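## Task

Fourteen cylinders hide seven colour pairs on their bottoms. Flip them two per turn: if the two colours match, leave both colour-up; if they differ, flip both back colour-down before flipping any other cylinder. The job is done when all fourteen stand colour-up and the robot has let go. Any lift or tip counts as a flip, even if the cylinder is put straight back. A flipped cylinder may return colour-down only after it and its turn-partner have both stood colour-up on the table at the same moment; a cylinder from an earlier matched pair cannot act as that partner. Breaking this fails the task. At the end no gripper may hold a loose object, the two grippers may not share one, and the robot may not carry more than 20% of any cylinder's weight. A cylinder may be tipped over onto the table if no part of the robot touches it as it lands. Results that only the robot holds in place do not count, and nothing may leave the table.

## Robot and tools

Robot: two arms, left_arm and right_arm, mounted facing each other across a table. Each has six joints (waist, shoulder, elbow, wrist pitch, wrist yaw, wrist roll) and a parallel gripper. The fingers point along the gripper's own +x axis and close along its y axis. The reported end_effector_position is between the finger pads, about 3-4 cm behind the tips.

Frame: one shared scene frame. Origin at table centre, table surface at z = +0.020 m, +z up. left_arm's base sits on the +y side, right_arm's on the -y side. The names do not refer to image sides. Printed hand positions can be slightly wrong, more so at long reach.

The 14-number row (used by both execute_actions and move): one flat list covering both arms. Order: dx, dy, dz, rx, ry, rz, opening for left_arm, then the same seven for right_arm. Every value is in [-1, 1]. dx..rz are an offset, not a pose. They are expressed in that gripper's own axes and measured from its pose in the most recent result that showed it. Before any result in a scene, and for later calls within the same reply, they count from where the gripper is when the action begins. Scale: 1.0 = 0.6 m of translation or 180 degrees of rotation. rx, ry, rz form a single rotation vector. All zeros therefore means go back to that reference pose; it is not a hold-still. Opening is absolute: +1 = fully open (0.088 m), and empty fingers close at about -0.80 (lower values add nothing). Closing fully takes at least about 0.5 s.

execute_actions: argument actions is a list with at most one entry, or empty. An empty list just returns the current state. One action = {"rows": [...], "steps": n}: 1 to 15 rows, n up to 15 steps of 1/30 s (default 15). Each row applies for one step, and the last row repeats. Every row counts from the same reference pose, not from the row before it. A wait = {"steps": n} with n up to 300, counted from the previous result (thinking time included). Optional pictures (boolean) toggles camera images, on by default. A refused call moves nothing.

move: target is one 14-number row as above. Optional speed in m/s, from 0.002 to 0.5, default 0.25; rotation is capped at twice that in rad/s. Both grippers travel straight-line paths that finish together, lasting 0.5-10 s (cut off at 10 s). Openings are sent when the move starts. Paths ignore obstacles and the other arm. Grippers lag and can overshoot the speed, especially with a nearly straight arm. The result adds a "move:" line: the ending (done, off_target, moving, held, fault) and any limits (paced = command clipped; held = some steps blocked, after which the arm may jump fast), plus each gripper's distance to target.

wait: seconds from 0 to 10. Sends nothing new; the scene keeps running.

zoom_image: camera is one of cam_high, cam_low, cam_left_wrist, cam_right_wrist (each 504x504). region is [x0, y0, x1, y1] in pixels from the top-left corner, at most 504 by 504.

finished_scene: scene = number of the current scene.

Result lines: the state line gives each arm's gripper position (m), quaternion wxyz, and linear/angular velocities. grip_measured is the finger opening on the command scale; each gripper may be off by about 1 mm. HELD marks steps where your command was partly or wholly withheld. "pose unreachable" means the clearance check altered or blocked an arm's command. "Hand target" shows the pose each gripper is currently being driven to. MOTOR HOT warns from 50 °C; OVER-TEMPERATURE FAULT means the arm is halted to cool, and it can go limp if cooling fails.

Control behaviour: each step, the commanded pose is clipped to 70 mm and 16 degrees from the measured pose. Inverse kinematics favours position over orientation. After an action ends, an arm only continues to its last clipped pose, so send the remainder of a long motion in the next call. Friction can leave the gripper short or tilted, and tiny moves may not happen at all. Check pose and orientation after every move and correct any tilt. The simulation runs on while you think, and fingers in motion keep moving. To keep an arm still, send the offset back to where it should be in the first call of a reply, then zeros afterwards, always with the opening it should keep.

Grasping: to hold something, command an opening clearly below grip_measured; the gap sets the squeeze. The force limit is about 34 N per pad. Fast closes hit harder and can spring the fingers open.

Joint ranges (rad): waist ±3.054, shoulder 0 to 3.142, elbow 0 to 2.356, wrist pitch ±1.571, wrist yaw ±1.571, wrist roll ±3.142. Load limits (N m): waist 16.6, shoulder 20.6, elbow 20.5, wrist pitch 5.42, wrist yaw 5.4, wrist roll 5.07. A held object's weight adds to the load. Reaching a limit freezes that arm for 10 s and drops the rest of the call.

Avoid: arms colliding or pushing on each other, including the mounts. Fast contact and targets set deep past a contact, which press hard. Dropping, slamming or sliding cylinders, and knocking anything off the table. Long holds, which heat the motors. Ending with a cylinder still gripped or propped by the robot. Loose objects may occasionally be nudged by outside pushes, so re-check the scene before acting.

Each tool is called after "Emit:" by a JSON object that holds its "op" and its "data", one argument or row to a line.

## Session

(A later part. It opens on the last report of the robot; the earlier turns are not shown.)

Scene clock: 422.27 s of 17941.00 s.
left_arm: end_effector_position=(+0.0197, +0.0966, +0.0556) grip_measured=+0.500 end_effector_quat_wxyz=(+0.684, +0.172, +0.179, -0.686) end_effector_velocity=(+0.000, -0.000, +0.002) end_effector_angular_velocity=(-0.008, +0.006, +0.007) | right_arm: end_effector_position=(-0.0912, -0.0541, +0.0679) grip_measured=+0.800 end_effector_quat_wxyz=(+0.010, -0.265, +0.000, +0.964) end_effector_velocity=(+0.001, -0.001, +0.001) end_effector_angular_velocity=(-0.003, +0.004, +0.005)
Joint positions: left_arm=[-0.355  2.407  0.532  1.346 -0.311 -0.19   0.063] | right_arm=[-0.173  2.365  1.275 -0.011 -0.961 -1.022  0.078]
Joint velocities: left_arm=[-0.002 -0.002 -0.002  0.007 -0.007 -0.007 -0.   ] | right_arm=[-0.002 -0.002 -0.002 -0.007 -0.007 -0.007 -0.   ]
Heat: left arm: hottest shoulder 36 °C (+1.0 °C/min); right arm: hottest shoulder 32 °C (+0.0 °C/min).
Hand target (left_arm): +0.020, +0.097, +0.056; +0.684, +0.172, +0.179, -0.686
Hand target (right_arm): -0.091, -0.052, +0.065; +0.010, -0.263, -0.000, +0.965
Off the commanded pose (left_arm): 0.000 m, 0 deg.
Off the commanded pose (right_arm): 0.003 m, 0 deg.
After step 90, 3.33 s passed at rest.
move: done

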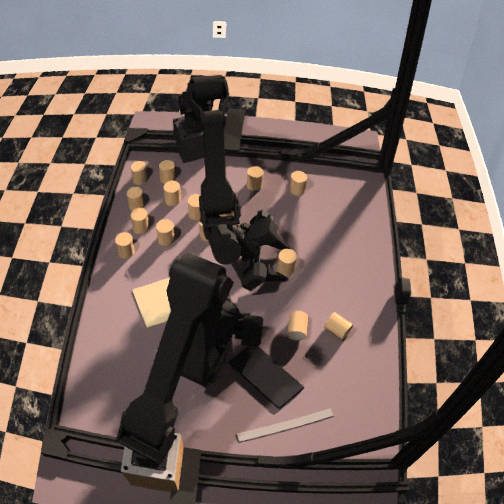

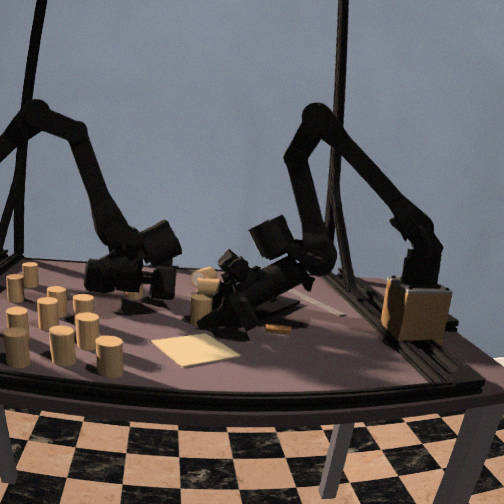

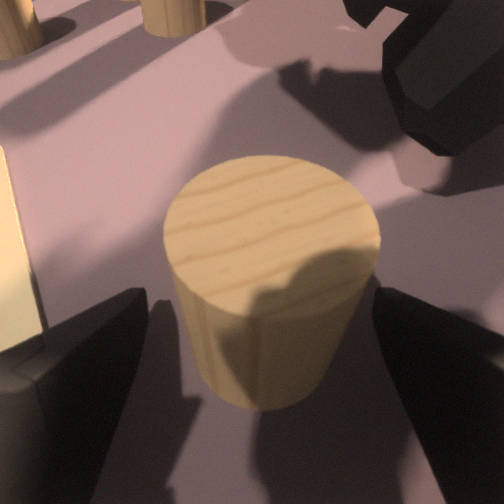

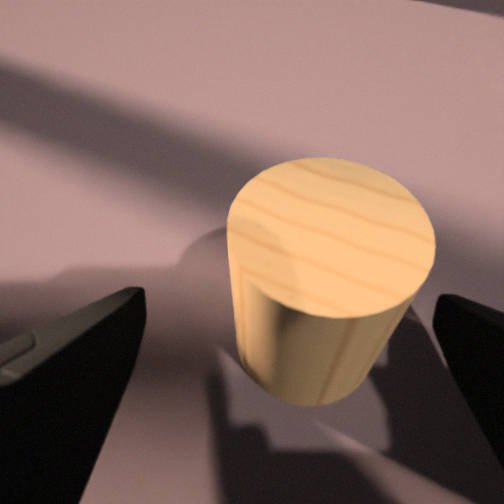

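Emit:
{"op": "execute_actions", "data": {
  "actions": [
    {"rows":[[0,0,0,0,0,0,-0.3,0.014,-0.012,0,0,0,0,0.6],[0,0,0,0,0,0,-0.3,0.014,-0.012,0,0,0,0,0.6],[0,0,0,0,0,0,-0.3,0.014,-0.012,0,0,0,0,0.6],[0,0,0,0,0,0,-0.3,0.014,-0.012,0,0,0,0,0.6],[0,0,0,0,0,0,-0.3,0.014,-0.012,0,0,0,0,-0.3]],"steps":15}
  ],
  "pictures": false
}}

Emit:
{"op": "move", "data": {
  "target": [-0.08,0,0.077,0,0.5,0,-0.3,0.003,0.242,0.107,0,0.5,0,-0.3],
  "speed": 0.35
}}

Emit:
{"op": "move", "data": {
  "target": [0.065,0,0.057,0,0,0,-0.3,0.054,0,0.08,0,0,0,-0.3],
  "speed": 0.05
}}

Emit:
{"op": "move", "data": {
  "target": [0.055,0,-0.015,0,-0.49,0,0.6,0.06,0,-0.017,0,-0.5,0,0.6],
  "speed": 0.35
}}

Scene clock: 437.63 s of 17941.00 s.
left_arm: end_effector_position=(+0.0197, +0.0967, +0.0555) grip_measured=+0.010 end_effector_quat_wxyz=(+0.683, +0.172, +0.179, -0.687) end_effector_velocity=(-0.001, +0.004, -0.003) end_effector_angular_velocity=(+0.022, +0.002, -0.005) | right_arm: end_effector_position=(-0.0973, -0.0478, +0.0681) grip_measured=+0.005 end_effector_quat_wxyz=(+0.011, -0.263, -0.003, +0.965) end_effector_velocity=(-0.001, -0.002, +0.003) end_effector_angular_velocity=(+0.002, +0.005, +0.010)
Joint positions: left_arm=[-0.355  2.407  0.532  1.346 -0.311 -0.19   0.039] | right_arm=[-0.163  2.383  1.308 -0.007 -0.958 -1.006  0.039]
Joint velocities: left_arm=[-0.002 -0.007 -0.007 -0.022  0.007 -0.007 -0.   ] | right_arm=[ 0.002 -0.007 -0.002 -0.007 -0.007 -0.007 -0.   ]
Heat: left arm: hottest shoulder 35 °C (-2.0 °C/min); right arm: hottest shoulder 33 °C (+1.0 °C/min).
Hand target (left_arm): +0.020, +0.097, +0.056; +0.684, +0.172, +0.179, -0.686
Hand target (right_arm): -0.098, -0.047, +0.064; +0.010, -0.265, +0.000, +0.964
Off the commanded pose (left_arm): 0.000 m, 0 deg.
Off the commanded pose (right_arm): 0.005 m, 0 deg.
Steps of this call (steps 1 to 90: nothing new was sent; then 11.87 s passed at rest; steps 91 to 105: all 15 steps of this action). Readings (end_effector_position):
91: left_arm (+0.0197, +0.0967, +0.0554) | right_arm (-0.0917, -0.0531, +0.0677)
92: left_arm (+0.0197, +0.0967, +0.0554) | right_arm (-0.0929, -0.0515, +0.0676)
94: left_arm (+0.0197, +0.0967, +0.0554) | right_arm (-0.0951, -0.0493, +0.0677)
98: left_arm (+0.0197, +0.0967, +0.0555) | right_arm (-0.0972, -0.0486, +0.0680)
105: the state above

Scene clock: 440.60 s of 17941.00 s.
left_arm: end_effector_position=(+0.0205, +0.1182, +0.1197) grip_measured=+0.009 end_effector_quat_wxyz=(+0.360, +0.607, +0.609, -0.362) end_effector_velocity=(-0.000, -0.002, +0.004) end_effector_angular_velocity=(+0.001, -0.010, +0.001) | right_arm: end_effector_position=(-0.1349, -0.1956, +0.1216) grip_measured=+0.003 end_effector_quat_wxyz=(+0.010, -0.866, +0.009, +0.500) end_effector_velocity=(-0.000, +0.003, +0.007) end_effector_angular_velocity=(+0.010, -0.002, -0.006)
Joint positions: left_arm=[-0.204  2.482  1.889 -1.467  0.104 -0.186  0.039] | right_arm=[ 0.506  2.463  1.973 -1.527  0.284 -0.515  0.039]
Joint velocities: left_arm=[-0.002  0.002  0.022 -0.022 -0.007 -0.007 -0.   ] | right_arm=[-0.002 -0.002  0.022 -0.022  0.007  0.007 -0.   ]
Heat: left arm: hottest shoulder 35 °C (-2.0 °C/min); right arm: hottest shoulder 33 °C (+0.0 °C/min).
Hand target (left_arm): +0.021, +0.117, +0.119; +0.359, +0.606, +0.610, -0.362
Hand target (right_arm): -0.135, -0.194, +0.119; -0.011, +0.868, -0.010, -0.497
Off the commanded pose (left_arm): 0.002 m, 0 deg.
Off the commanded pose (right_arm): 0.003 m, 1 deg.
move: done

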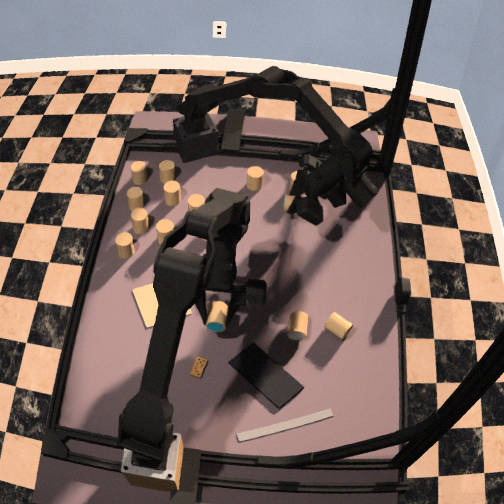

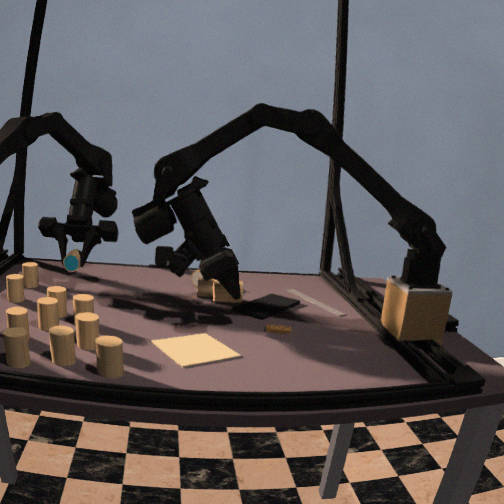

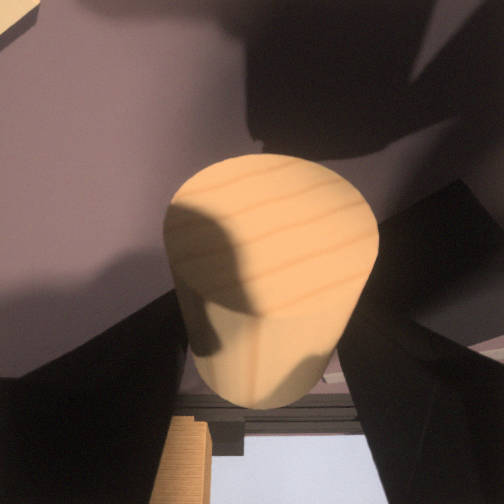

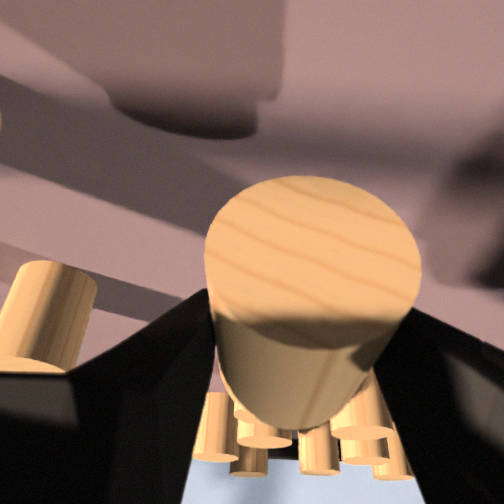

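Scene clock: 442.10 s of 17941.00 s.
left_arm: end_effector_position=(+0.0191, +0.1087, +0.0752) grip_measured=+0.009 end_effector_quat_wxyz=(+0.360, +0.607, +0.609, -0.363) end_effector_velocity=(+0.000, -0.000, -0.002) end_effector_angular_velocity=(-0.004, -0.016, +0.013) | right_arm: end_effector_position=(-0.1584, -0.1939, +0.0748) grip_measured=+0.002 end_effector_quat_wxyz=(+0.012, -0.865, +0.008, +0.502) end_effector_velocity=(-0.001, +0.000, +0.002) end_effector_angular_velocity=(-0.008, +0.006, +0.001)
Joint positions: left_arm=[-0.203  2.598  1.923 -1.383  0.104 -0.184  0.039] | right_arm=[ 0.533  2.62   2.078 -1.477  0.274 -0.489  0.039]
Joint velocities: left_arm=[-0.002  0.002 -0.002  0.007 -0.007 -0.022  0.   ] | right_arm=[-0.002 -0.002  0.007 -0.007 -0.007 -0.007 -0.   ]
Heat: left arm: hottest shoulder 35 °C (-2.0 °C/min); right arm: hottest shoulder 34 °C (+1.0 °C/min).
Hand target (left_arm): +0.020, +0.107, +0.069; +0.360, +0.607, +0.608, -0.362
Hand target (right_arm): -0.160, -0.195, +0.069; -0.010, +0.866, -0.009, -0.500
Off the commanded pose (left_arm): 0.006 m, 0 deg.
Off the commanded pose (right_arm): 0.006 m, 0 deg.
move: done

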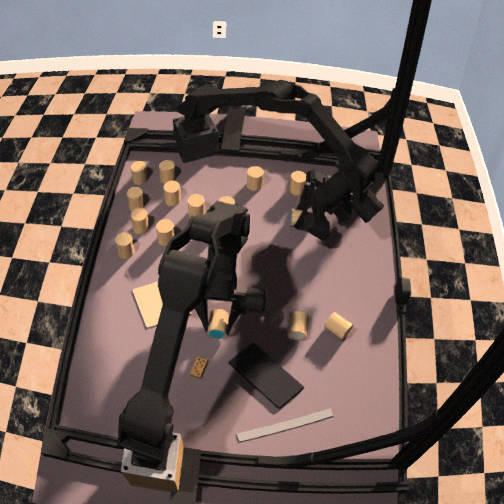

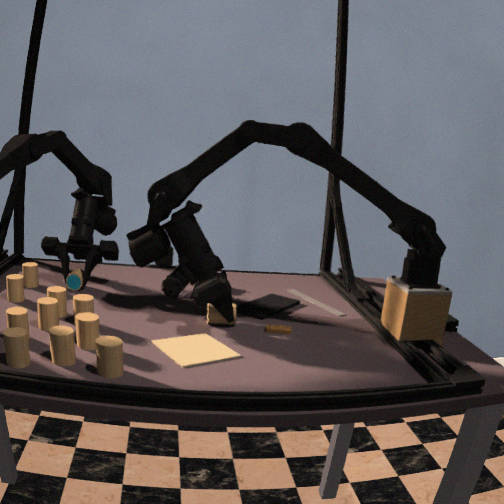

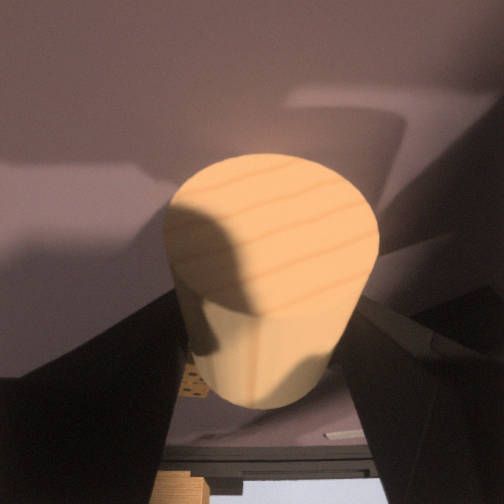

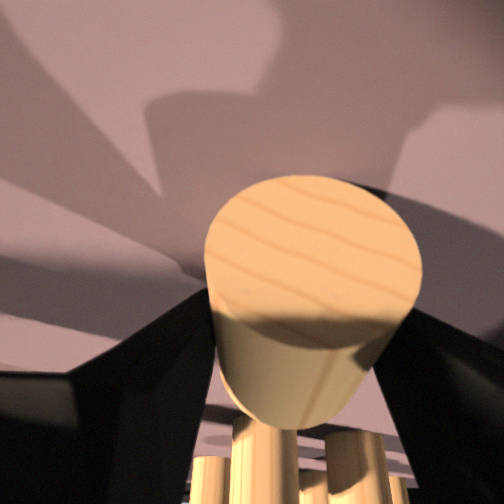

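Scene clock: 444.90 s of 17941.00 s.
left_arm: end_effector_position=(+0.0182, +0.1304, +0.0522) grip_measured=+0.600 end_effector_quat_wxyz=(+0.681, +0.179, +0.189, -0.685) end_effector_velocity=(+0.000, +0.004, -0.003) end_effector_angular_velocity=(+0.010, -0.002, +0.003) | right_arm: end_effector_position=(-0.1334, -0.1901, +0.0551) grip_measured=+0.600 end_effector_quat_wxyz=(+0.011, -0.255, -0.012, +0.967) end_effector_velocity=(+0.001, -0.004, +0.000) end_effector_angular_velocity=(-0.004, +0.012, +0.016)
Joint positions: left_arm=[-0.41   2.415  0.424  1.427 -0.351 -0.231  0.068] | right_arm=[ 0.092  2.217  0.686  0.729 -0.815 -0.678  0.068]
Joint velocities: left_arm=[-0.007  0.012 -0.007  0.007 -0.007 -0.007 -0.   ] | right_arm=[-0.002  0.002 -0.007  0.007 -0.022 -0.007 -0.   ]
Heat: left arm: hottest shoulder 35 °C (-2.0 °C/min); right arm: hottest shoulder 34 °C (+1.0 °C/min).
Hand target (left_arm): +0.018, +0.132, +0.050; +0.680, +0.183, +0.188, -0.684
Hand target (right_arm): -0.131, -0.193, +0.050; +0.009, -0.258, -0.004, +0.966
Off the commanded pose (left_arm): 0.003 m, 1 deg.
Off the commanded pose (right_arm): 0.008 m, 1 deg.
move: done

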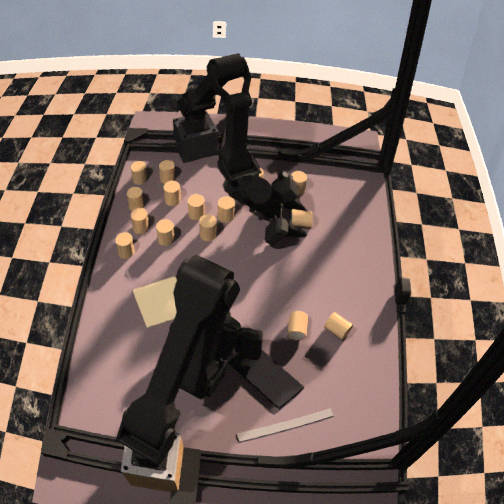

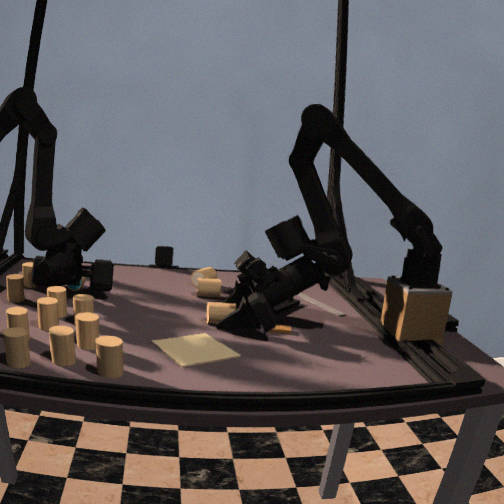

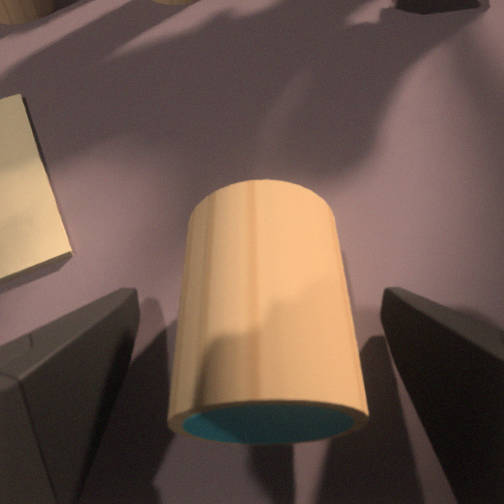

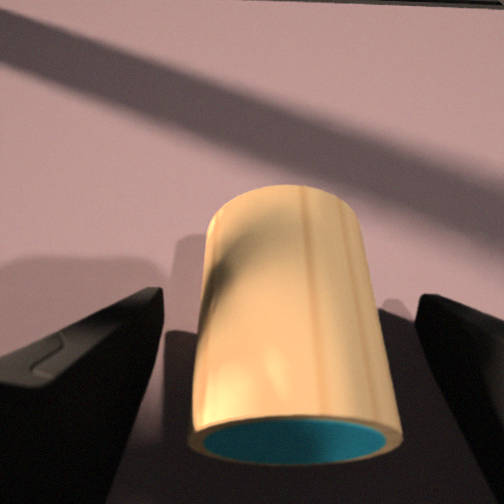

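Emit:
{"op": "execute_actions", "data": {
  "actions": []
}}

Scene clock: 467.13 s of 17941.00 s.
left_arm: end_effector_position=(+0.0181, +0.1304, +0.0523) grip_measured=+0.600 end_effector_quat_wxyz=(+0.681, +0.179, +0.189, -0.685) end_effector_velocity=(-0.002, +0.000, +0.004) end_effector_angular_velocity=(-0.014, +0.004, -0.012) | right_arm: end_effector_position=(-0.1333, -0.1903, +0.0547) grip_measured=+0.600 end_effector_quat_wxyz=(+0.010, -0.255, -0.012, +0.967) end_effector_velocity=(+0.002, -0.003, -0.002) end_effector_angular_velocity=(-0.015, -0.007, +0.006)
Joint positions: left_arm=[-0.41   2.416  0.424  1.429 -0.351 -0.231  0.068] | right_arm=[ 0.092  2.218  0.685  0.731 -0.815 -0.678  0.068]
Joint velocities: left_arm=[-0.002 -0.002 -0.007  0.022  0.007  0.007 -0.   ] | right_arm=[-0.002 -0.002 -0.002 -0.022 -0.007 -0.007 -0.   ]
Heat: left arm: hottest shoulder 34 °C (-3.0 °C/min); right arm: hottest shoulder 32 °C (+1.0 °C/min).
Hand target (left_arm): +0.018, +0.132, +0.051; +0.680, +0.182, +0.188, -0.684
Hand target (right_arm): -0.131, -0.193, +0.050; +0.009, -0.258, -0.004, +0.966
Off the commanded pose (left_arm): 0.003 m, 1 deg.
Off the commanded pose (right_arm): 0.007 m, 1 deg.
Steps of this call (steps 1 to 90: nothing new was sent; then 19.23 s passed at rest). Readings (end_effector_position):
1: left_arm (+0.0181, +0.1304, +0.0522) | right_arm (-0.1334, -0.1902, +0.0551)
2: left_arm (+0.0181, +0.1304, +0.0522) | right_arm (-0.1334, -0.1902, +0.0550)
4: left_arm (+0.0181, +0.1304, +0.0523) | right_arm (-0.1334, -0.1902, +0.0550)
8: left_arm (+0.0181, +0.1304, +0.0522) | right_arm (-0.1333, -0.1902, +0.0550)
90: the state above

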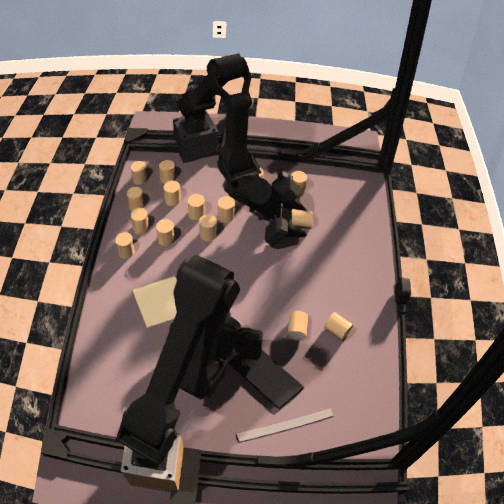

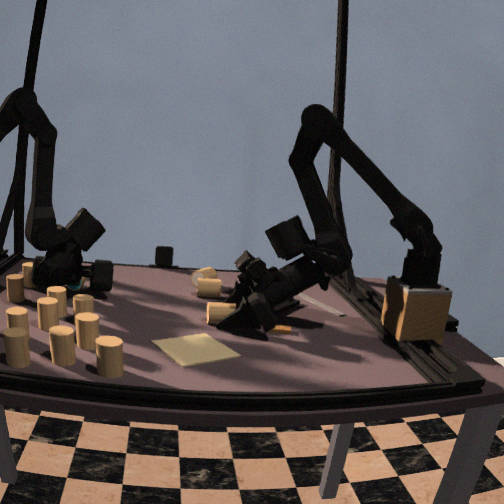

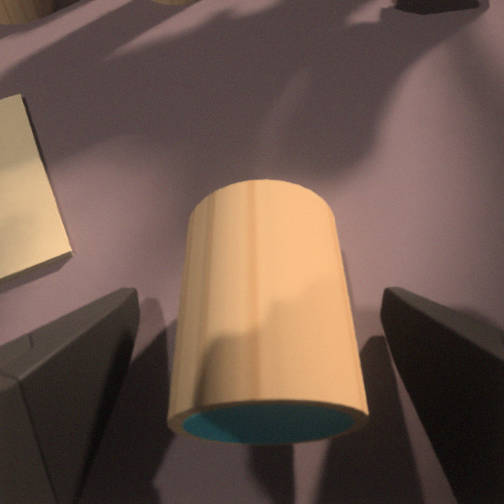

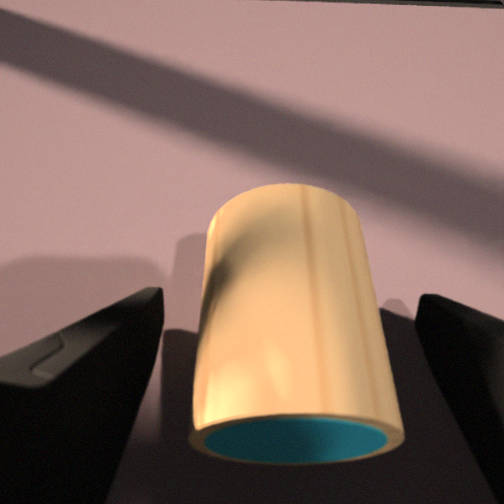

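Emit:
{"op": "execute_actions", "data": {
  "actions": [
    {"rows":[[0,0,0,0,0,0,-0.3,0,0,0,0,0,0,-0.3]],"steps":12}
  ],
  "pictures": false
}}

Emit:
{"op": "move", "data": {
  "target": [-0.166,0.337,0.054,0,0.5,0,-0.3,-0.123,0.05,0.1025,0,0.5,0,-0.3],
  "speed": 0.35
}}

Scene clock: 490.27 s of 17941.00 s.
left_arm: end_effector_position=(+0.0183, +0.1306, +0.0521) grip_measured=+0.009 end_effector_quat_wxyz=(+0.681, +0.179, +0.189, -0.685) end_effector_velocity=(+0.002, +0.001, -0.001) end_effector_angular_velocity=(+0.005, -0.000, +0.012) | right_arm: end_effector_position=(-0.1333, -0.1906, +0.0549) grip_measured=-0.002 end_effector_quat_wxyz=(+0.010, -0.254, -0.011, +0.967) end_effector_velocity=(-0.001, -0.005, +0.001) end_effector_angular_velocity=(-0.008, +0.009, +0.021)
Joint positions: left_arm=[-0.41   2.417  0.423  1.429 -0.351 -0.231  0.039] | right_arm=[ 0.092  2.219  0.684  0.732 -0.818 -0.677  0.039]
Joint velocities: left_arm=[ 0.002 -0.002 -0.002 -0.007 -0.007 -0.007 -0.001] | right_arm=[ 0.002 -0.002 -0.002 -0.007 -0.022 -0.007 -0.   ]
Heat: left arm: hottest shoulder 33 °C (-2.0 °C/min); right arm: hottest shoulder 32 °C (+0.0 °C/min).
Hand target (left_arm): +0.018, +0.130, +0.052; +0.681, +0.179, +0.189, -0.685
Hand target (right_arm): -0.133, -0.190, +0.055; +0.011, -0.255, -0.012, +0.967
Off the commanded pose (left_arm): 0.000 m, 0 deg.
Off the commanded pose (right_arm): 0.000 m, 0 deg.
Steps of this call (steps 1 to 90: nothing new was sent; then 19.73 s passed at rest; steps 91 to 102: all 12 steps of this action). Readings (end_effector_position):
91: left_arm (+0.0182, +0.1306, +0.0521) | right_arm (-0.1331, -0.1904, +0.0545)
92: left_arm (+0.0181, +0.1306, +0.0521) | right_arm (-0.1331, -0.1904, +0.0545)
94: left_arm (+0.0182, +0.1306, +0.0521) | right_arm (-0.1331, -0.1904, +0.0545)
98: left_arm (+0.0183, +0.1306, +0.0521) | right_arm (-0.1333, -0.1906, +0.0548)
102: the state above

Scene clock: 493.23 s of 17941.00 s.
left_arm: end_effector_position=(+0.2219, +0.2013, +0.1293) grip_measured=+0.009 end_effector_quat_wxyz=(+0.353, +0.610, +0.614, -0.355) end_effector_velocity=(+0.003, -0.002, +0.003) end_effector_angular_velocity=(-0.001, -0.017, -0.019) | right_arm: end_effector_position=(-0.0992, -0.2254, +0.1444) grip_measured=-0.002 end_effector_quat_wxyz=(+0.018, -0.861, +0.004, +0.508) end_effector_velocity=(-0.000, -0.002, +0.003) end_effector_angular_velocity=(-0.016, -0.006, +0.006)
Joint positions: left_arm=[ 0.319  2.21   1.429 -1.294 -0.147  0.269  0.039] | right_arm=[ 0.519  2.224  1.654 -1.426  0.284 -0.501  0.039]
Joint velocities: left_arm=[-0.002 -0.002  0.012 -0.007 -0.022  0.007  0.   ] | right_arm=[ 0.002  0.002  0.012 -0.022 -0.007 -0.007  0.   ]
Heat: left arm: hottest shoulder 33 °C (-2.0 °C/min); right arm: hottest shoulder 32 °C (-1.0 °C/min).
Hand target (left_arm): +0.223, +0.200, +0.129; +0.352, +0.611, +0.614, -0.354
Hand target (right_arm): -0.101, -0.224, +0.143; -0.018, +0.863, -0.003, -0.505
Off the commanded pose (left_arm): 0.002 m, 1 deg.
Off the commanded pose (right_arm): 0.002 m, 1 deg.
move: done

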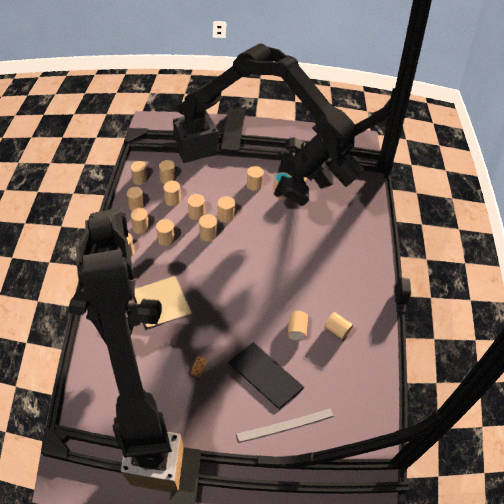

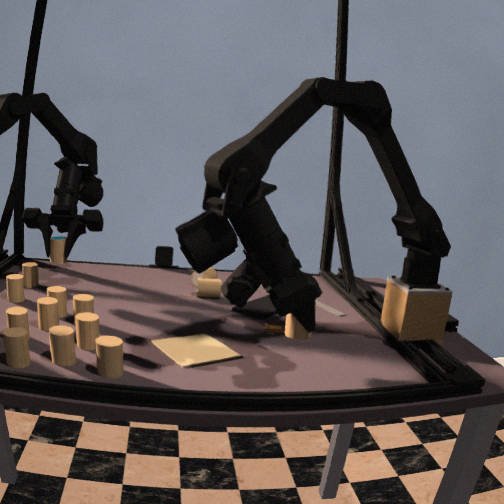

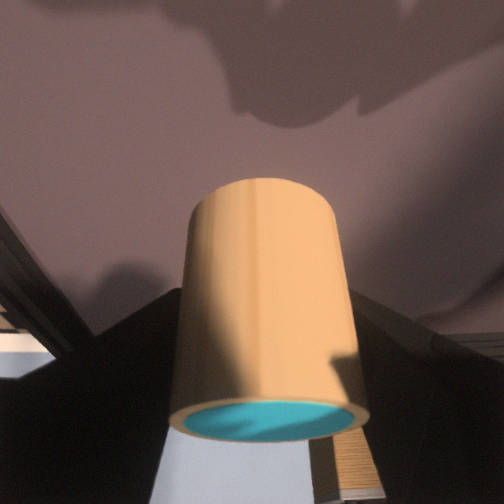

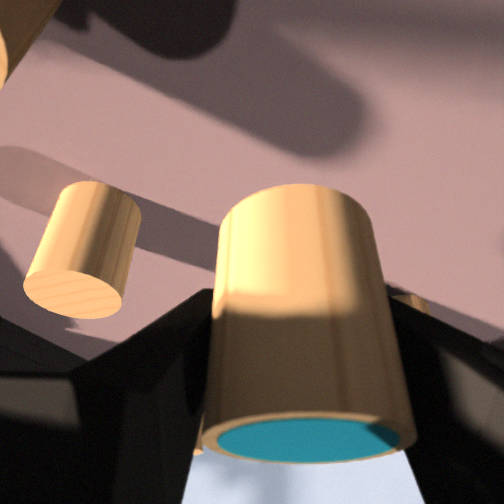

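Emit:
{"op": "move", "data": {
  "target": [0.065,0,0.0375,0,0,0,-0.3,0.124,0.142,-0.235,-0.011,0.006,0.0035,-0.3],
  "speed": 0.25
}}

Emit:
{"op": "move", "data": {
  "target": [0,0,0,0,0,0,-0.3,0.094,0,0.054,0,0,0,-0.3],
  "speed": 0.15
}}

Emit:
{"op": "move", "data": {
  "target": [0.029,0,0.017,0,0,0,-0.3,0.033,0,0.019,0,0,0,-0.3],
  "speed": 0.04
}}

Scene clock: 505.10 s of 17941.00 s.
left_arm: end_effector_position=(+0.2227, +0.1992, +0.0863) grip_measured=+0.009 end_effector_quat_wxyz=(+0.357, +0.609, +0.612, -0.356) end_effector_velocity=(-0.000, +0.002, +0.000) end_effector_angular_velocity=(+0.014, +0.001, -0.012) | right_arm: end_effector_position=(+0.0565, -0.3130, +0.1455) grip_measured=-0.002 end_effector_quat_wxyz=(-0.002, -0.867, +0.002, +0.498) end_effector_velocity=(+0.007, -0.006, +0.001) end_effector_angular_velocity=(-0.025, -0.017, +0.001)
Joint positions: left_arm=[ 0.319  2.302  1.393 -1.156 -0.148  0.27   0.039] | right_arm=[ 0.45   1.622  0.81  -1.192  0.311 -0.595  0.039]
Joint velocities: left_arm=[-0.002  0.002 -0.002 -0.007 -0.007  0.007  0.   ] | right_arm=[-0.002 -0.012 -0.017 -0.022 -0.007 -0.007 -0.   ]
Heat: left arm: hottest shoulder 34 °C (-1.0 °C/min); right arm: hottest shoulder 33 °C (-1.0 °C/min).
Hand target (left_arm): +0.222, +0.201, +0.084; +0.353, +0.610, +0.614, -0.354
Hand target (right_arm): +0.059, -0.313, +0.146; -0.000, +0.866, -0.000, -0.499
Off the commanded pose (left_arm): 0.003 m, 1 deg.
Off the commanded pose (right_arm): 0.002 m, 0 deg.
move: done

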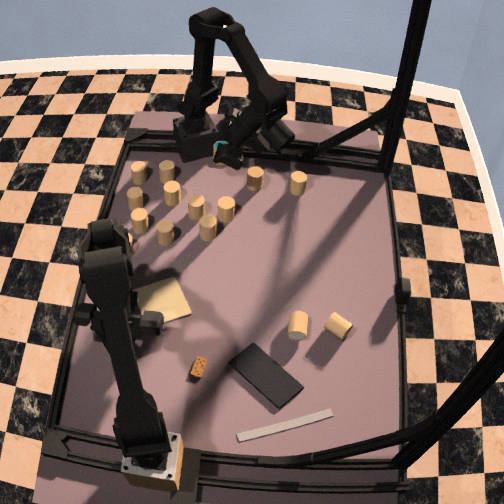

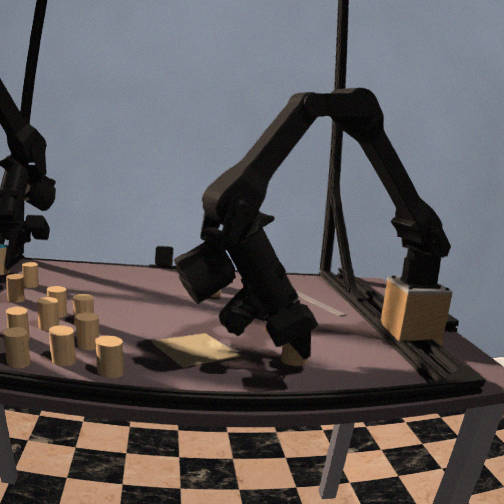

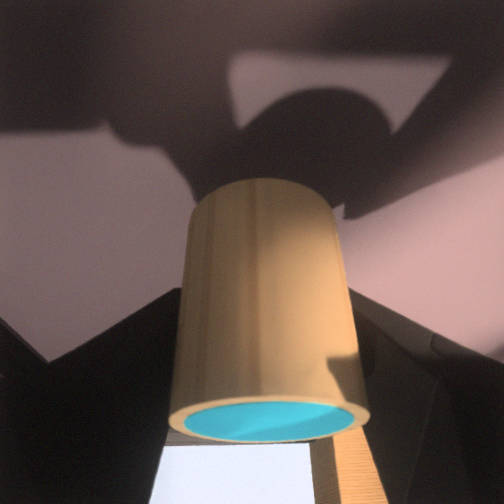

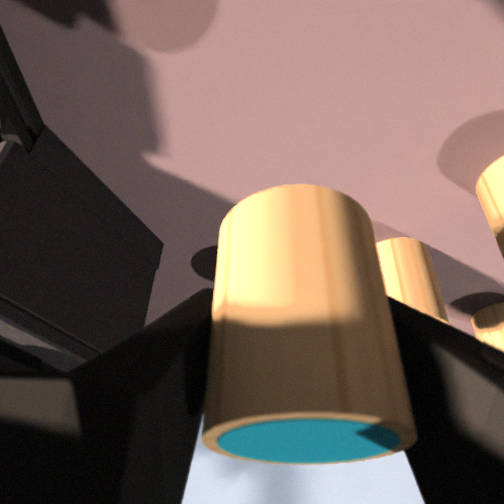

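Scene clock: 506.00 s of 17941.00 s.
left_arm: end_effector_position=(+0.2227, +0.1992, +0.0863) grip_measured=+0.009 end_effector_quat_wxyz=(+0.357, +0.609, +0.612, -0.356) end_effector_velocity=(-0.002, -0.000, +0.002) end_effector_angular_velocity=(+0.000, +0.003, +0.007) | right_arm: end_effector_position=(+0.0545, -0.3114, +0.0823) grip_measured=-0.002 end_effector_quat_wxyz=(+0.002, -0.864, -0.000, +0.503) end_effector_velocity=(-0.001, -0.001, -0.001) end_effector_angular_velocity=(-0.007, +0.006, +0.006)
Joint positions: left_arm=[ 0.319  2.302  1.393 -1.156 -0.148  0.27   0.039] | right_arm=[ 0.449  1.805  0.703 -0.888  0.311 -0.595  0.039]
Joint velocities: left_arm=[-0.002 -0.002  0.002 -0.007  0.007 -0.007  0.   ] | right_arm=[ 0.002  0.002 -0.002  0.007 -0.007 -0.007 -0.   ]
Heat: left arm: hottest shoulder 34 °C (-1.0 °C/min); right arm: hottest shoulder 33 °C (-1.0 °C/min).
Hand target (left_arm): +0.223, +0.199, +0.086; +0.357, +0.609, +0.612, -0.356
Hand target (right_arm): +0.057, -0.313, +0.080; +0.002, +0.867, -0.002, -0.499
Off the commanded pose (left_arm): 0.000 m, 0 deg.
Off the commanded pose (right_arm): 0.004 m, 1 deg.
move: done

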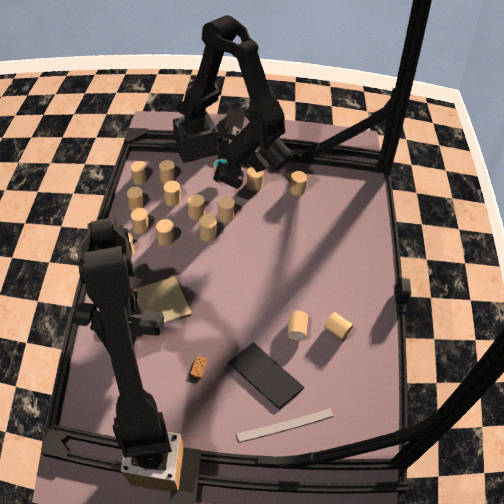

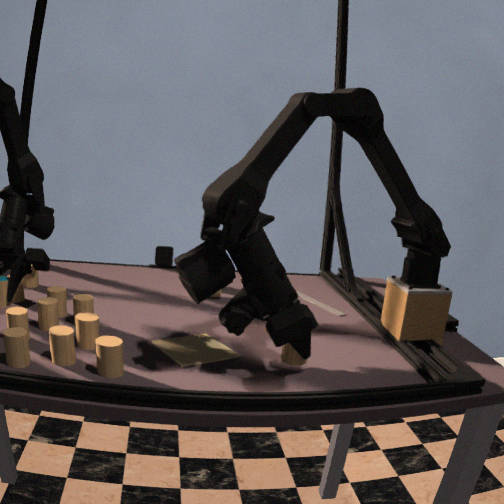

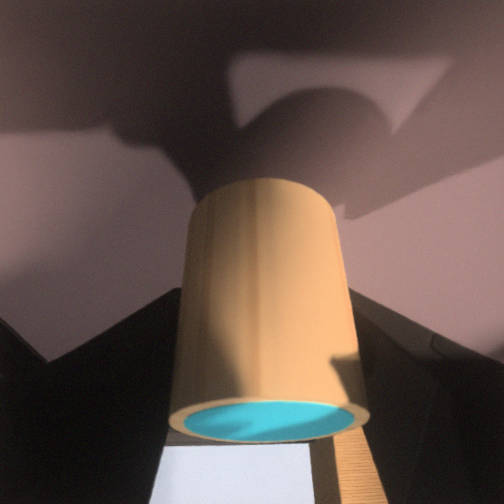

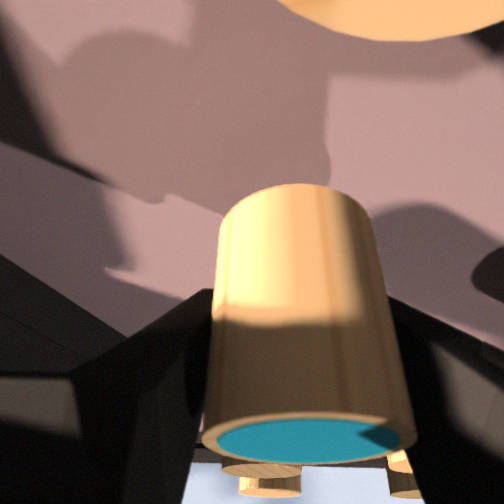

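Scene clock: 506.80 s of 17941.00 s.
left_arm: end_effector_position=(+0.2236, +0.1966, +0.0714) grip_measured=+0.009 end_effector_quat_wxyz=(+0.360, +0.608, +0.610, -0.358) end_effector_velocity=(+0.001, +0.006, +0.001) end_effector_angular_velocity=(+0.022, -0.017, -0.006) | right_arm: end_effector_position=(+0.0502, -0.3088, +0.0659) grip_measured=-0.002 end_effector_quat_wxyz=(+0.005, -0.859, -0.004, +0.512) end_effector_velocity=(+0.001, -0.001, -0.001) end_effector_angular_velocity=(-0.014, +0.006, +0.014)
Joint positions: left_arm=[ 0.319  2.338  1.391 -1.109 -0.148  0.27   0.039] | right_arm=[ 0.449  1.859  0.69  -0.797  0.307 -0.601  0.039]
Joint velocities: left_arm=[-0.002 -0.002 -0.012 -0.007 -0.022 -0.007 -0.   ] | right_arm=[-0.002 -0.002 -0.007  0.007 -0.007 -0.022  0.   ]
Heat: left arm: hottest shoulder 34 °C (-1.0 °C/min); right arm: hottest shoulder 32 °C (-2.0 °C/min).
Hand target (left_arm): +0.223, +0.199, +0.066; +0.357, +0.609, +0.612, -0.356
Hand target (right_arm): +0.055, -0.312, +0.060; -0.002, +0.864, +0.000, -0.503
Off the commanded pose (left_arm): 0.006 m, 1 deg.
Off the commanded pose (right_arm): 0.008 m, 1 deg.
move: done

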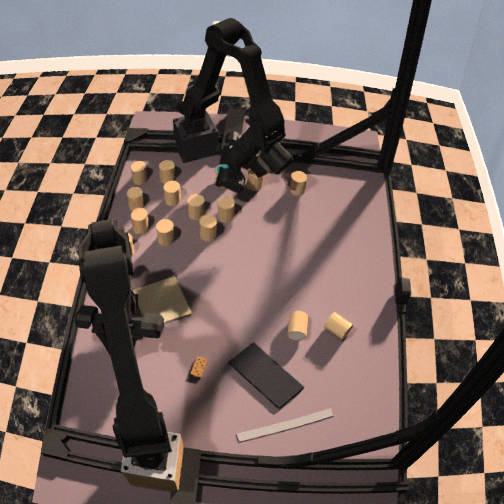

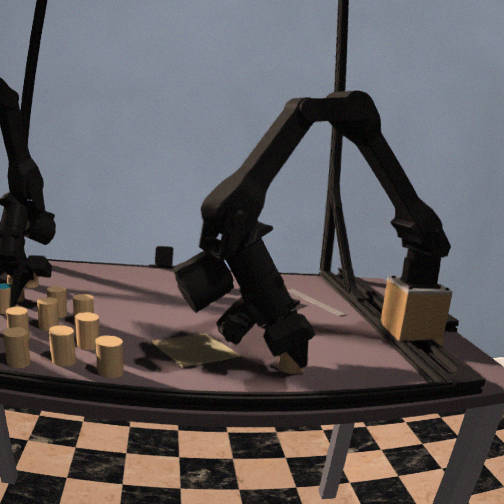

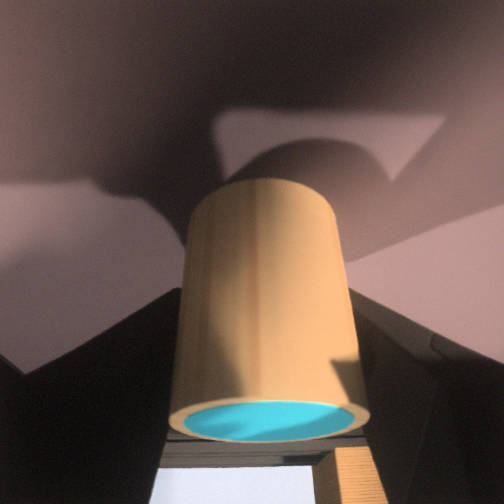

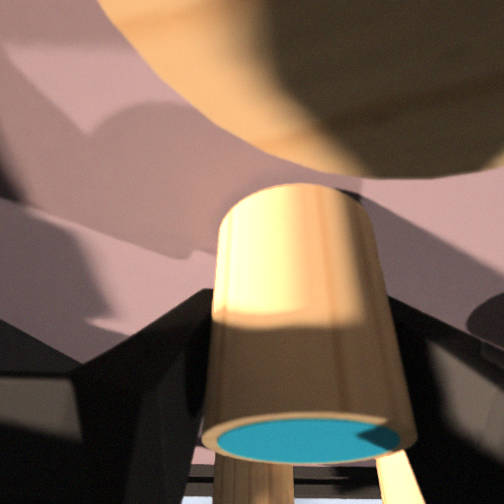

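Emit:
{"op": "execute_actions", "data": {
  "actions": [
    {"rows":[[0,0,0,0,0,0,0.6,0,0,0,0,0,0,0.6]],"steps":8}
  ],
  "pictures": false
}}

Emit:
{"op": "move", "data": {
  "target": [-0.115,0,-0.067,0,0,0,0.6,-0.115,0,-0.067,0,0.008,0,0.6],
  "speed": 0.15
}}

Scene clock: 511.60 s of 17941.00 s.
left_arm: end_effector_position=(+0.2236, +0.1963, +0.0710) grip_measured=+0.581 end_effector_quat_wxyz=(+0.361, +0.608, +0.609, -0.359) end_effector_velocity=(-0.000, +0.002, +0.001) end_effector_angular_velocity=(+0.009, -0.007, +0.001) | right_arm: end_effector_position=(+0.0501, -0.3089, +0.0663) grip_measured=+0.590 end_effector_quat_wxyz=(+0.004, -0.859, -0.004, +0.513) end_effector_velocity=(+0.003, -0.003, +0.000) end_effector_angular_velocity=(-0.016, -0.006, +0.001)
Joint positions: left_arm=[ 0.319  2.339  1.391 -1.106 -0.148  0.27   0.067] | right_arm=[ 0.45   1.857  0.69  -0.798  0.306 -0.602  0.068]
Joint velocities: left_arm=[-0.002 -0.002 -0.002 -0.007 -0.007 -0.007  0.024] | right_arm=[-0.002 -0.002 -0.007 -0.007 -0.007 -0.007  0.028]
Heat: left arm: hottest shoulder 34 °C (-1.0 °C/min); right arm: hottest shoulder 32 °C (-1.0 °C/min).
Hand target (left_arm): +0.223, +0.197, +0.071; +0.360, +0.608, +0.610, -0.358
Hand target (right_arm): +0.050, -0.309, +0.066; -0.005, +0.859, +0.004, -0.512
Off the commanded pose (left_arm): 0.001 m, 0 deg.
Off the commanded pose (right_arm): 0.000 m, 0 deg.
Steps of this call (steps 1 to 136: nothing new was sent; steps 137 to 144: all 8 steps of this action). Readings (end_effector_position):
137: left_arm (+0.2235, +0.1966, +0.0712) | right_arm (+0.0497, -0.3087, +0.0657)
138: left_arm (+0.2235, +0.1966, +0.0712) | right_arm (+0.0498, -0.3087, +0.0659)
140: left_arm (+0.2236, +0.1963, +0.0710) | right_arm (+0.0499, -0.3088, +0.0661)
144: the state above

Scene clock: 512.90 s of 17941.00 s.
left_arm: end_effector_position=(+0.2221, +0.2010, +0.1467) grip_measured=+0.600 end_effector_quat_wxyz=(+0.354, +0.610, +0.613, -0.355) end_effector_velocity=(-0.001, +0.001, +0.004) end_effector_angular_velocity=(+0.014, -0.006, -0.004) | right_arm: end_effector_position=(+0.0555, -0.3126, +0.1426) grip_measured=+0.600 end_effector_quat_wxyz=(-0.002, -0.868, +0.001, +0.496) end_effector_velocity=(+0.001, +0.001, +0.002) end_effector_angular_velocity=(+0.003, -0.002, +0.007)
Joint positions: left_arm=[ 0.319  2.176  1.452 -1.347 -0.148  0.27   0.068] | right_arm=[ 0.454  1.637  0.81  -1.183  0.314 -0.59   0.068]
Joint velocities: left_arm=[-0.007 -0.002  0.007 -0.022 -0.007 -0.007 -0.001] | right_arm=[-0.002 -0.007  0.002 -0.007  0.007 -0.007  0.   ]
Heat: left arm: hottest shoulder 34 °C (-1.0 °C/min); right arm: hottest shoulder 32 °C (-1.0 °C/min).
Hand target (left_arm): +0.223, +0.198, +0.151; +0.361, +0.608, +0.610, -0.358
Hand target (right_arm): +0.052, -0.310, +0.146; -0.005, +0.865, +0.004, -0.502
Off the commanded pose (left_arm): 0.005 m, 1 deg.
Off the commanded pose (right_arm): 0.005 m, 1 deg.
move: done

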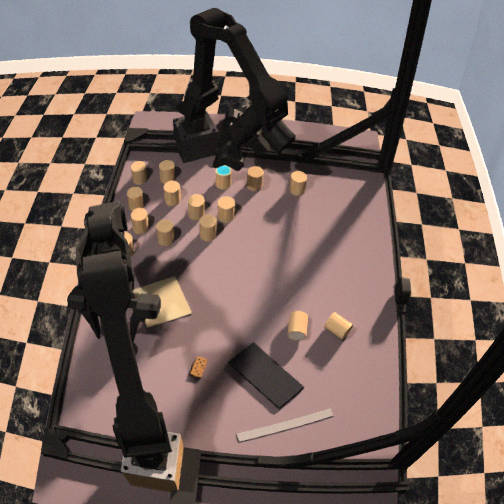

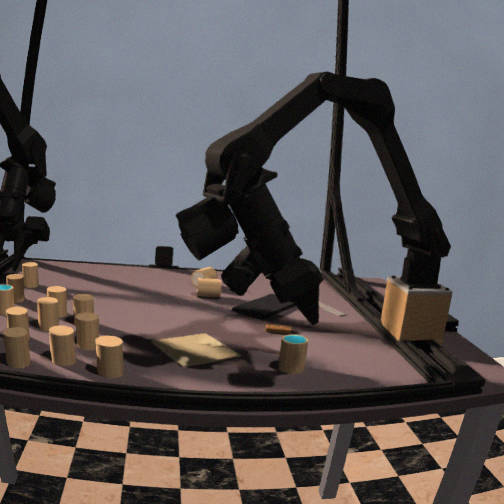

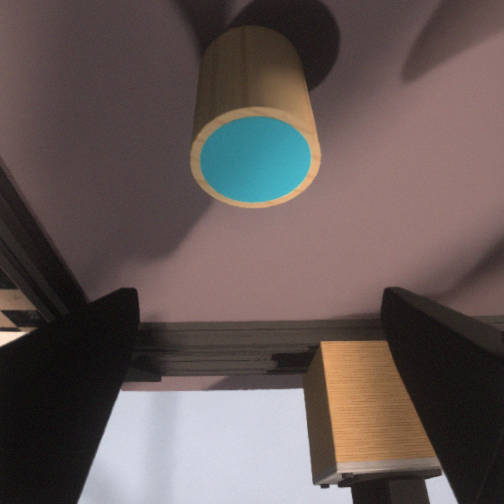

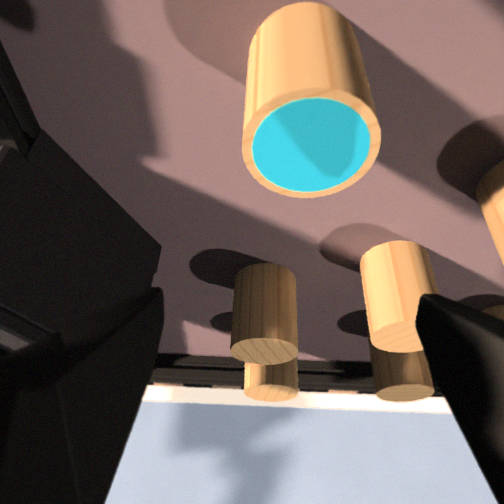

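Emit:
{"op": "move", "data": {
  "target": [-0.102,0.047,0.326,0,-0.5,0,0.7,-0.023,-0.185,0.04,-0.12,0,-0.07,0.5],
  "speed": 0.35
}}

Scene clock: 527.10 s of 17941.00 s.
left_arm: end_effector_position=(+0.2503, -0.0003, +0.1058) grip_measured=+0.700 end_effector_quat_wxyz=(+0.684, +0.181, +0.180, -0.684) end_effector_velocity=(-0.000, +0.001, -0.003) end_effector_angular_velocity=(+0.004, +0.004, +0.007) | right_arm: end_effector_position=(+0.0284, -0.2047, +0.1422) grip_measured=+0.500 end_effector_quat_wxyz=(+0.111, +0.847, +0.187, -0.486) end_effector_velocity=(+0.002, -0.004, +0.000) end_effector_angular_velocity=(-0.031, +0.003, -0.005)
Joint positions: left_arm=[0.394 2.273 0.949 0.775 0.333 0.199 0.073] | right_arm=[ 0.284  1.799  1.026 -0.977  0.5   -1.223  0.064]
Joint velocities: left_arm=[-0.002  0.007 -0.002  0.007 -0.007 -0.007 -0.   ] | right_arm=[-0.007 -0.002  0.002 -0.022 -0.022 -0.007 -0.   ]
Heat: left arm: hottest shoulder 36 °C (+2.0 °C/min); right arm: hottest shoulder 31 °C (-1.0 °C/min).
Hand target (left_arm): +0.251, +0.001, +0.103; +0.683, +0.180, +0.183, -0.684
Hand target (right_arm): +0.027, -0.201, +0.142; +0.110, +0.847, +0.188, -0.485
Off the commanded pose (left_arm): 0.003 m, 0 deg.
Off the commanded pose (right_arm): 0.003 m, 0 deg.
After step 90, 8.40 s passed at rest.
move: done

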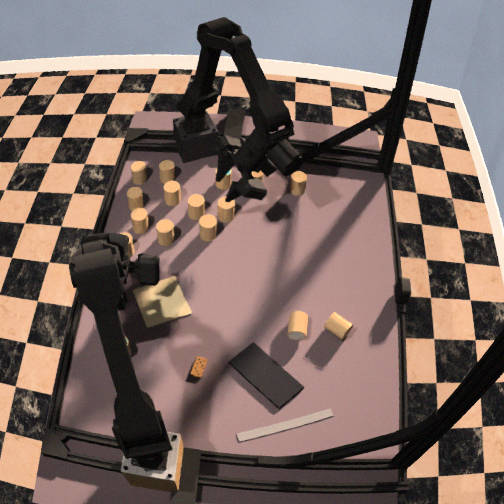

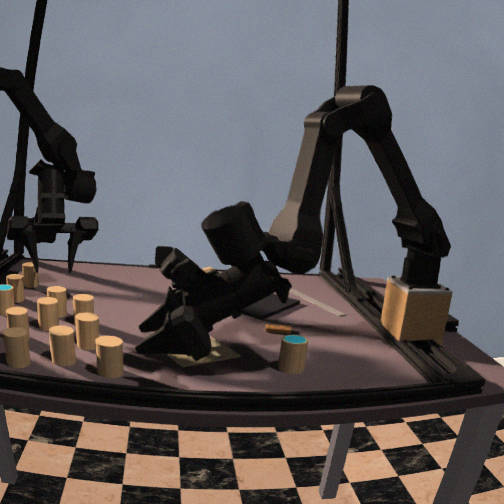

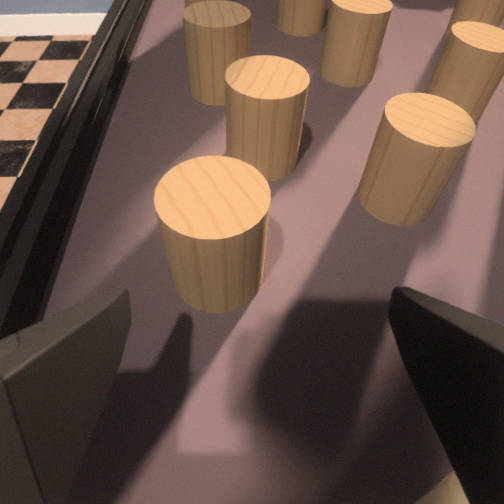

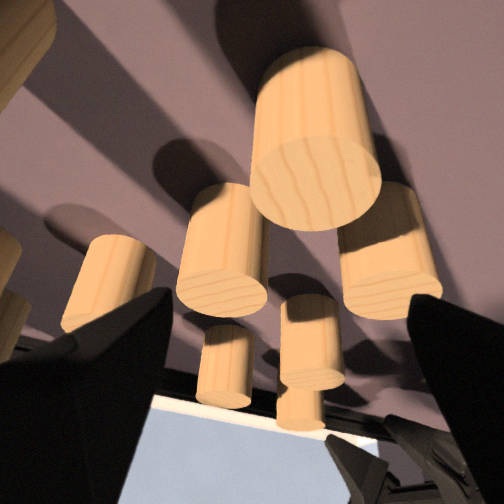

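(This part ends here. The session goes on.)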